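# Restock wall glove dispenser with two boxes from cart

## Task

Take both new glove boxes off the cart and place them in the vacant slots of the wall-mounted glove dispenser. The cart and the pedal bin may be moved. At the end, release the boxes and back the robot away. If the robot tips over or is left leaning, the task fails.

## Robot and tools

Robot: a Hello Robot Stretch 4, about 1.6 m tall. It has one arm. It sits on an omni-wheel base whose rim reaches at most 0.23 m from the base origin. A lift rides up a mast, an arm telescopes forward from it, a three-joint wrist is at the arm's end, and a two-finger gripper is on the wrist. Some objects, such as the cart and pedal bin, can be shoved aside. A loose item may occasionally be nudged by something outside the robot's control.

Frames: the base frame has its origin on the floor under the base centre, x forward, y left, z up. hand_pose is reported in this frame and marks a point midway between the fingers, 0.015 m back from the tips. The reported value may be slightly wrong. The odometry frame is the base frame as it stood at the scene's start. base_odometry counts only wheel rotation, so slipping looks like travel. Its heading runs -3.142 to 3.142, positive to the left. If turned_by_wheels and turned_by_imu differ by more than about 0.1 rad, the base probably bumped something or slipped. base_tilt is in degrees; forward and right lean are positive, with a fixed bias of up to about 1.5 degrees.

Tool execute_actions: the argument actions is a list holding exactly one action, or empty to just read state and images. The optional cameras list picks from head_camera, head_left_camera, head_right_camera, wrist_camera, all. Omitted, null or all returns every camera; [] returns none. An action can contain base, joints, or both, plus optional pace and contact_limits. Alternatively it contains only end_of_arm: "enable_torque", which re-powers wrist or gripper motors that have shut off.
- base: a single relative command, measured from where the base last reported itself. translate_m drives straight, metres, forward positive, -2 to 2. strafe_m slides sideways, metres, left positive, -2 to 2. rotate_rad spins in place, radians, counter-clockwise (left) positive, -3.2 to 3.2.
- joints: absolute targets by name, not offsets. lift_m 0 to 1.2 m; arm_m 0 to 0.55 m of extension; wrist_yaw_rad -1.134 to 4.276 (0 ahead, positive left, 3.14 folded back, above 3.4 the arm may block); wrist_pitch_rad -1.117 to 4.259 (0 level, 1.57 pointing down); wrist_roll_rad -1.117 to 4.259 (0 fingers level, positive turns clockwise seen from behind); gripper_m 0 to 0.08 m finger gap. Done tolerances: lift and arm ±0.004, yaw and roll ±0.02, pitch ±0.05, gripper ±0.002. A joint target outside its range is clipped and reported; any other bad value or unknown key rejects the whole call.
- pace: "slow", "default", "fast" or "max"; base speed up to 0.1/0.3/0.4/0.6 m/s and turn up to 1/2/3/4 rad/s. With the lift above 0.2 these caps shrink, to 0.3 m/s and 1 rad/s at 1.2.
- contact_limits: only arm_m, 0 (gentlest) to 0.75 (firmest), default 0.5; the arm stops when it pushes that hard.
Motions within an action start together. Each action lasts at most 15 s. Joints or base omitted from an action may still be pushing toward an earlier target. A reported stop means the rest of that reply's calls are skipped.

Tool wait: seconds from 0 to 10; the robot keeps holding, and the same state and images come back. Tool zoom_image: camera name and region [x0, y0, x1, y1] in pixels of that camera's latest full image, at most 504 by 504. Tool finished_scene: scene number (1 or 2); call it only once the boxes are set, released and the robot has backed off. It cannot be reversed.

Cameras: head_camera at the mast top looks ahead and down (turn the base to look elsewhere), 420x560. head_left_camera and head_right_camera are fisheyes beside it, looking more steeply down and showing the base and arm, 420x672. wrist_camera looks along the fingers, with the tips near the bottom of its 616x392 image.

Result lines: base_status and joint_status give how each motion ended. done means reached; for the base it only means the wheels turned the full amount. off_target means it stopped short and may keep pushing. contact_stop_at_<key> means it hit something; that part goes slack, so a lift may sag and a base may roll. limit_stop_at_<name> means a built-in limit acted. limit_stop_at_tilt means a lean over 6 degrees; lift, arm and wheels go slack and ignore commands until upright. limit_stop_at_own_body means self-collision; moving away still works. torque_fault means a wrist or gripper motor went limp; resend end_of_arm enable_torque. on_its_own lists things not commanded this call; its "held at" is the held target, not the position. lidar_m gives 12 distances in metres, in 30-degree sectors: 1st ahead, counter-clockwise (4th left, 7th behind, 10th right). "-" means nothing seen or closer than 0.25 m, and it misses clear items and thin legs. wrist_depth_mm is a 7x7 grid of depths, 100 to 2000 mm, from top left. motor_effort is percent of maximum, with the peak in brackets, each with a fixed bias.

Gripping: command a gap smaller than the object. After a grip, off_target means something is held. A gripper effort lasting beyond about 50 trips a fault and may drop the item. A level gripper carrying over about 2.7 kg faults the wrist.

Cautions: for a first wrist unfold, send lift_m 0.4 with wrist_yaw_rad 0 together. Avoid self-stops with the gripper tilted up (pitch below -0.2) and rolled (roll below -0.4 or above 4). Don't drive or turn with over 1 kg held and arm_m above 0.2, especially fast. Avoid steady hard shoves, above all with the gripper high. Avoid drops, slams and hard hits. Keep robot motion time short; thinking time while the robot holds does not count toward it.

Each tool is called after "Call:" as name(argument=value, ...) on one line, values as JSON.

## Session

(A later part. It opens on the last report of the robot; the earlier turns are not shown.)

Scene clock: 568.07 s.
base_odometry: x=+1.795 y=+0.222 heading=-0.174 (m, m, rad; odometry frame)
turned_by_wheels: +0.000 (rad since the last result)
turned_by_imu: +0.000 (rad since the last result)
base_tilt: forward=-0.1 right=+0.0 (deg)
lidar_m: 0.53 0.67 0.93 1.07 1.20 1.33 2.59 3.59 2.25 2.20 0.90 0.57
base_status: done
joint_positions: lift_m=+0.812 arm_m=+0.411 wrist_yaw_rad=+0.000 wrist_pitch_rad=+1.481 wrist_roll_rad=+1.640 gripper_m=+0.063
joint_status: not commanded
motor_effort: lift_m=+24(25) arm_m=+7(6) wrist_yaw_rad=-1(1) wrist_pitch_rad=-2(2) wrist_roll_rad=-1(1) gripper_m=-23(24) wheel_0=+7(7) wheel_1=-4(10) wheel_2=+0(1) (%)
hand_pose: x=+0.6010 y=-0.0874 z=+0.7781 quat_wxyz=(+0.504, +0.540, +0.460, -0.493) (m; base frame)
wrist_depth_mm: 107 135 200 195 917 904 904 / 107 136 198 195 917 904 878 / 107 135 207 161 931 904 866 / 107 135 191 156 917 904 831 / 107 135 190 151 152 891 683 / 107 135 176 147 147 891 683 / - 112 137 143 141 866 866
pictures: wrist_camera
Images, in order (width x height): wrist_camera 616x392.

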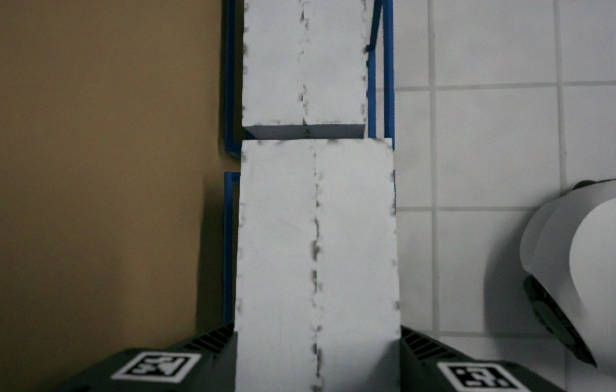

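Call:
execute_actions(actions=[{"base":{"strafe_m":0.021},"pace":"slow"}], cameras=["wrist_camera"])

Call:
execute_actions(actions=[{"joints":{"lift_m":0.78},"pace":"slow"}], cameras=["wrist_camera","head_camera"])

Call:
zoom_image(camera="head_camera", region=[170,330,330,440])

Scene clock: 575.67 s.
base_odometry: x=+1.798 y=+0.243 heading=-0.175 (m, m, rad; odometry frame)
turned_by_wheels: +0.000 (rad since the last result)
turned_by_imu: -0.001 (rad since the last result)
base_tilt: forward=+0.0 right=+0.0 (deg)
lidar_m: 0.54 0.68 0.97 1.07 1.18 1.30 2.48 3.62 2.25 2.24 0.89 0.57
base_status: done
joint_positions: lift_m=+0.812 arm_m=+0.411 wrist_yaw_rad=+0.000 wrist_pitch_rad=+1.481 wrist_roll_rad=+1.640 gripper_m=+0.063
joint_status: not commanded
motor_effort: lift_m=+24(24) arm_m=+7(7) wrist_yaw_rad=-1(3) wrist_pitch_rad=-2(2) wrist_roll_rad=+0(1) gripper_m=-23(23) wheel_0=-8(9) wheel_1=+4(8) wheel_2=+0(0) (%)
hand_pose: x=+0.6009 y=-0.0874 z=+0.7781 quat_wxyz=(+0.504, +0.540, +0.460, -0.493) (m; base frame)
wrist_depth_mm: 106 138 201 197 946 917 891 / 106 138 200 196 931 931 891 / 106 137 211 147 387 904 891 / 106 138 193 146 145 904 866 / 106 137 193 145 144 891 691 / 105 137 177 144 142 878 691 / 105 112 136 143 141 878 854
pictures: wrist_camera
Images, in order (width x height): wrist_camera 616x392.

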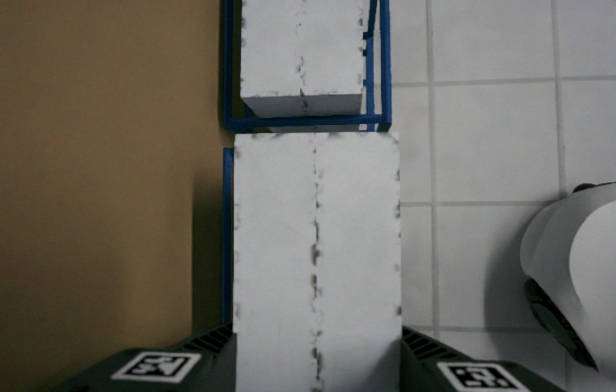

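Scene clock: 576.77 s.
base_odometry: x=+1.798 y=+0.243 heading=-0.175 (m, m, rad; odometry frame)
turned_by_wheels: +0.000 (rad since the last result)
turned_by_imu: +0.000 (rad since the last result)
base_tilt: forward=+0.0 right=+0.0 (deg)
lidar_m: 0.54 0.69 0.99 1.06 1.12 1.31 2.45 3.64 2.25 2.24 0.91 0.57
base_status: not commanded
joint_positions: lift_m=+0.780 arm_m=+0.411 wrist_yaw_rad=+0.000 wrist_pitch_rad=+1.481 wrist_roll_rad=+1.640 gripper_m=+0.063
joint_status: all done
motor_effort: lift_m=+19(24) arm_m=+6(7) wrist_yaw_rad=+0(1) wrist_pitch_rad=-2(2) wrist_roll_rad=-2(2) gripper_m=-25(23) wheel_0=-8(8) wheel_1=+4(4) wheel_2=+0(0) (%)
hand_pose: x=+0.6009 y=-0.0874 z=+0.7465 quat_wxyz=(+0.504, +0.540, +0.460, -0.493) (m; base frame)
wrist_depth_mm: 106 137 180 164 904 891 866 / 106 138 195 178 891 878 866 / 106 137 204 147 355 866 842 / 106 137 193 145 145 878 842 / 106 137 193 145 144 854 683 / 105 136 178 143 143 854 676 / 105 112 136 143 141 842 831
pictures: head_camera, wrist_camera
Images, in order (width x height): head_camera 420x560, wrist_camera 616x392.

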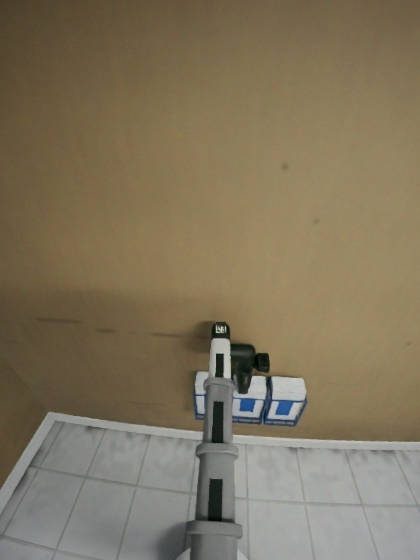

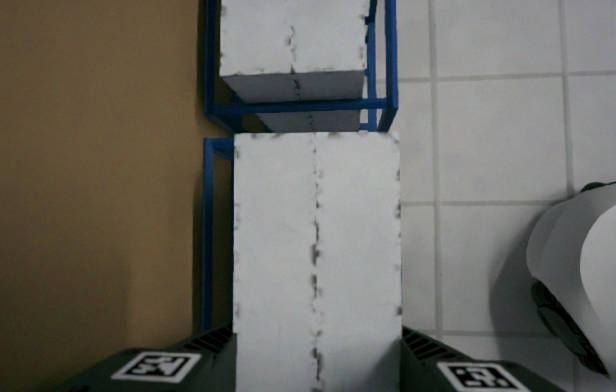

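Region (170, 330, 330, 440) of head_camera's 420x560 image, scaled by 3.150, with more detail than that image has; it fills the top 346 rows of this view, and the rest is white.

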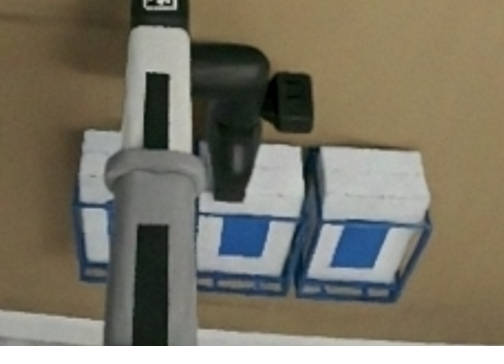

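It cleared the wire.

Call:
execute_actions(actions=[{"joints":{"lift_m":0.763},"pace":"slow"}], cameras=[])

Call:
execute_actions(actions=[{"joints":{"gripper_m":0.075}}], cameras=[])

Call:
execute_actions(actions=[{"joints":{"lift_m":0.85}}], cameras=["wrist_camera"])

Call:
execute_actions(actions=[{"joints":{"arm_m":0},"base":{"translate_m":-0.3}}], cameras=["head_camera"])

Call:
zoom_image(camera="head_camera", region=[140,280,340,420])

Scene clock: 584.33 s.
base_odometry: x=+1.798 y=+0.243 heading=-0.175 (m, m, rad; odometry frame)
turned_by_wheels: +0.000 (rad since the last result)
turned_by_imu: +0.000 (rad since the last result)
base_tilt: forward=+0.0 right=+0.1 (deg)
lidar_m: 0.53 0.68 0.96 1.07 1.15 1.33 2.47 3.62 2.26 2.25 0.91 0.57
base_status: not commanded
joint_positions: lift_m=+0.764 arm_m=+0.411 wrist_yaw_rad=+0.000 wrist_pitch_rad=+1.482 wrist_roll_rad=+1.640 gripper_m=+0.063
joint_status: all done
motor_effort: lift_m=+14(20) arm_m=+7(7) wrist_yaw_rad=+0(0) wrist_pitch_rad=-5(5) wrist_roll_rad=-1(2) gripper_m=-23(22) wheel_0=-8(8) wheel_1=+4(4) wheel_2=-1(0) (%)
hand_pose: x=+0.6007 y=-0.0874 z=+0.7299 quat_wxyz=(+0.503, +0.540, +0.460, -0.494) (m; base frame)
wrist_depth_mm: 106 137 154 150 904 878 842 / 106 136 191 178 891 866 866 / 105 137 192 146 224 842 831 / 105 136 189 146 144 842 831 / 105 135 187 144 143 842 683 / 105 135 176 143 142 842 676 / - 112 136 142 140 831 820
pictures: none
No camera images: the call's "cameras" was empty. Leave "cameras" out to get every camera's image.

Scene clock: 585.10 s.
base_odometry: x=+1.798 y=+0.243 heading=-0.174 (m, m, rad; odometry frame)
turned_by_wheels: +0.000 (rad since the last result)
turned_by_imu: +0.000 (rad since the last result)
base_tilt: forward=+0.1 right=+0.1 (deg)
lidar_m: 0.54 0.68 0.99 1.07 1.16 1.29 2.43 3.65 2.29 2.25 0.92 0.57
base_status: not commanded
joint_positions: lift_m=+0.763 arm_m=+0.411 wrist_yaw_rad=+0.000 wrist_pitch_rad=+1.480 wrist_roll_rad=+1.640 gripper_m=+0.075
joint_status: all done
motor_effort: lift_m=+18(18) arm_m=+6(6) wrist_yaw_rad=+0(2) wrist_pitch_rad=-1(5) wrist_roll_rad=-1(2) gripper_m=+3(29) wheel_0=-3(8) wheel_1=+4(4) wheel_2=-1(0) (%)
hand_pose: x=+0.6010 y=-0.0874 z=+0.7296 quat_wxyz=(+0.504, +0.540, +0.460, -0.493) (m; base frame)
wrist_depth_mm: 105 137 151 147 891 866 854 / 105 136 187 183 878 866 831 / 105 137 185 144 176 854 842 / 105 137 177 142 175 842 831 / 105 136 177 141 174 854 691 / 105 136 157 140 173 842 683 / - 110 140 139 138 132 809
pictures: none
No camera images: the call's "cameras" was empty. Leave "cameras" out to get every camera's image.

Scene clock: 586.47 s.
base_odometry: x=+1.798 y=+0.243 heading=-0.174 (m, m, rad; odometry frame)
turned_by_wheels: +0.000 (rad since the last result)
turned_by_imu: +0.000 (rad since the last result)
base_tilt: forward=+0.1 right=+0.1 (deg)
lidar_m: 0.53 0.68 0.97 1.07 1.16 1.31 2.46 3.63 2.28 2.24 0.92 0.57
base_status: not commanded
joint_positions: lift_m=+0.850 arm_m=+0.411 wrist_yaw_rad=+0.000 wrist_pitch_rad=+1.480 wrist_roll_rad=+1.640 gripper_m=+0.075
joint_status: all done
motor_effort: lift_m=+23(24) arm_m=+6(6) wrist_yaw_rad=+0(0) wrist_pitch_rad=-2(2) wrist_roll_rad=-2(1) gripper_m=+3(2) wheel_0=-3(3) wheel_1=+4(4) wheel_2=+0(0) (%)
hand_pose: x=+0.6010 y=-0.0874 z=+0.8162 quat_wxyz=(+0.504, +0.540, +0.460, -0.493) (m; base frame)
wrist_depth_mm: 105 137 231 236 976 960 931 / 106 137 231 236 960 960 931 / 105 137 230 268 960 931 917 / 105 137 229 231 946 946 831 / 105 136 229 229 946 931 699 / 105 136 208 227 931 931 707 / - 110 141 245 254 132 866
pictures: wrist_camera
Images, in order (width x height): wrist_camera 616x392.

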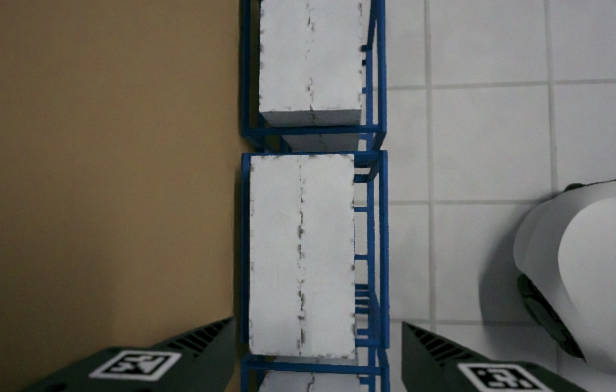

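Scene clock: 588.93 s.
base_odometry: x=+1.503 y=+0.295 heading=-0.175 (m, m, rad; odometry frame)
turned_by_wheels: +0.000 (rad since the last result)
turned_by_imu: +0.000 (rad since the last result)
base_tilt: forward=-0.1 right=+0.1 (deg)
lidar_m: 0.84 1.00 1.11 1.08 1.18 1.05 3.41 3.51 2.25 2.18 1.29 0.89
base_status: done
joint_positions: lift_m=+0.850 arm_m=+0.001 wrist_yaw_rad=+0.000 wrist_pitch_rad=+1.481 wrist_roll_rad=+1.640 gripper_m=+0.075
joint_status: all done
motor_effort: lift_m=+23(23) arm_m=-6(7) wrist_yaw_rad=+0(1) wrist_pitch_rad=-2(2) wrist_roll_rad=-1(2) gripper_m=+2(2) wheel_0=-2(8) wheel_1=-5(8) wheel_2=+1(10) (%)
hand_pose: x=+0.1912 y=-0.0874 z=+0.8162 quat_wxyz=(+0.504, +0.540, +0.460, -0.493) (m; base frame)
wrist_depth_mm: 946 1060 1042 1008 976 960 931 / 960 1060 1025 1008 976 976 917 / 960 1078 1060 1008 976 946 917 / 960 1078 1025 991 946 917 931 / 960 1025 1008 991 741 715 452 / 946 1042 1008 991 741 723 917 / 931 110 141 976 741 132 866
pictures: head_camera
Images, in order (width x height): head_camera 420x560.

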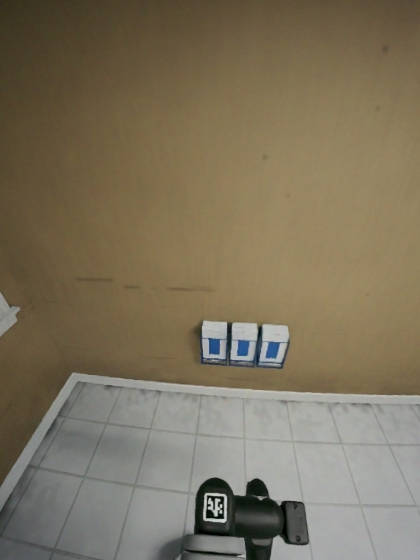

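Region (140, 280, 340, 420) of head_camera's 420x560 image, scaled by 2.520, with more detail than that image has; it fills the top 353 rows of this view, and the rest is white.

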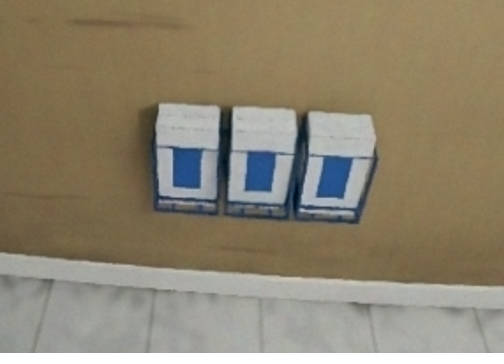

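Call:
finished_scene(scene=2)

The scene is finished: the task was done.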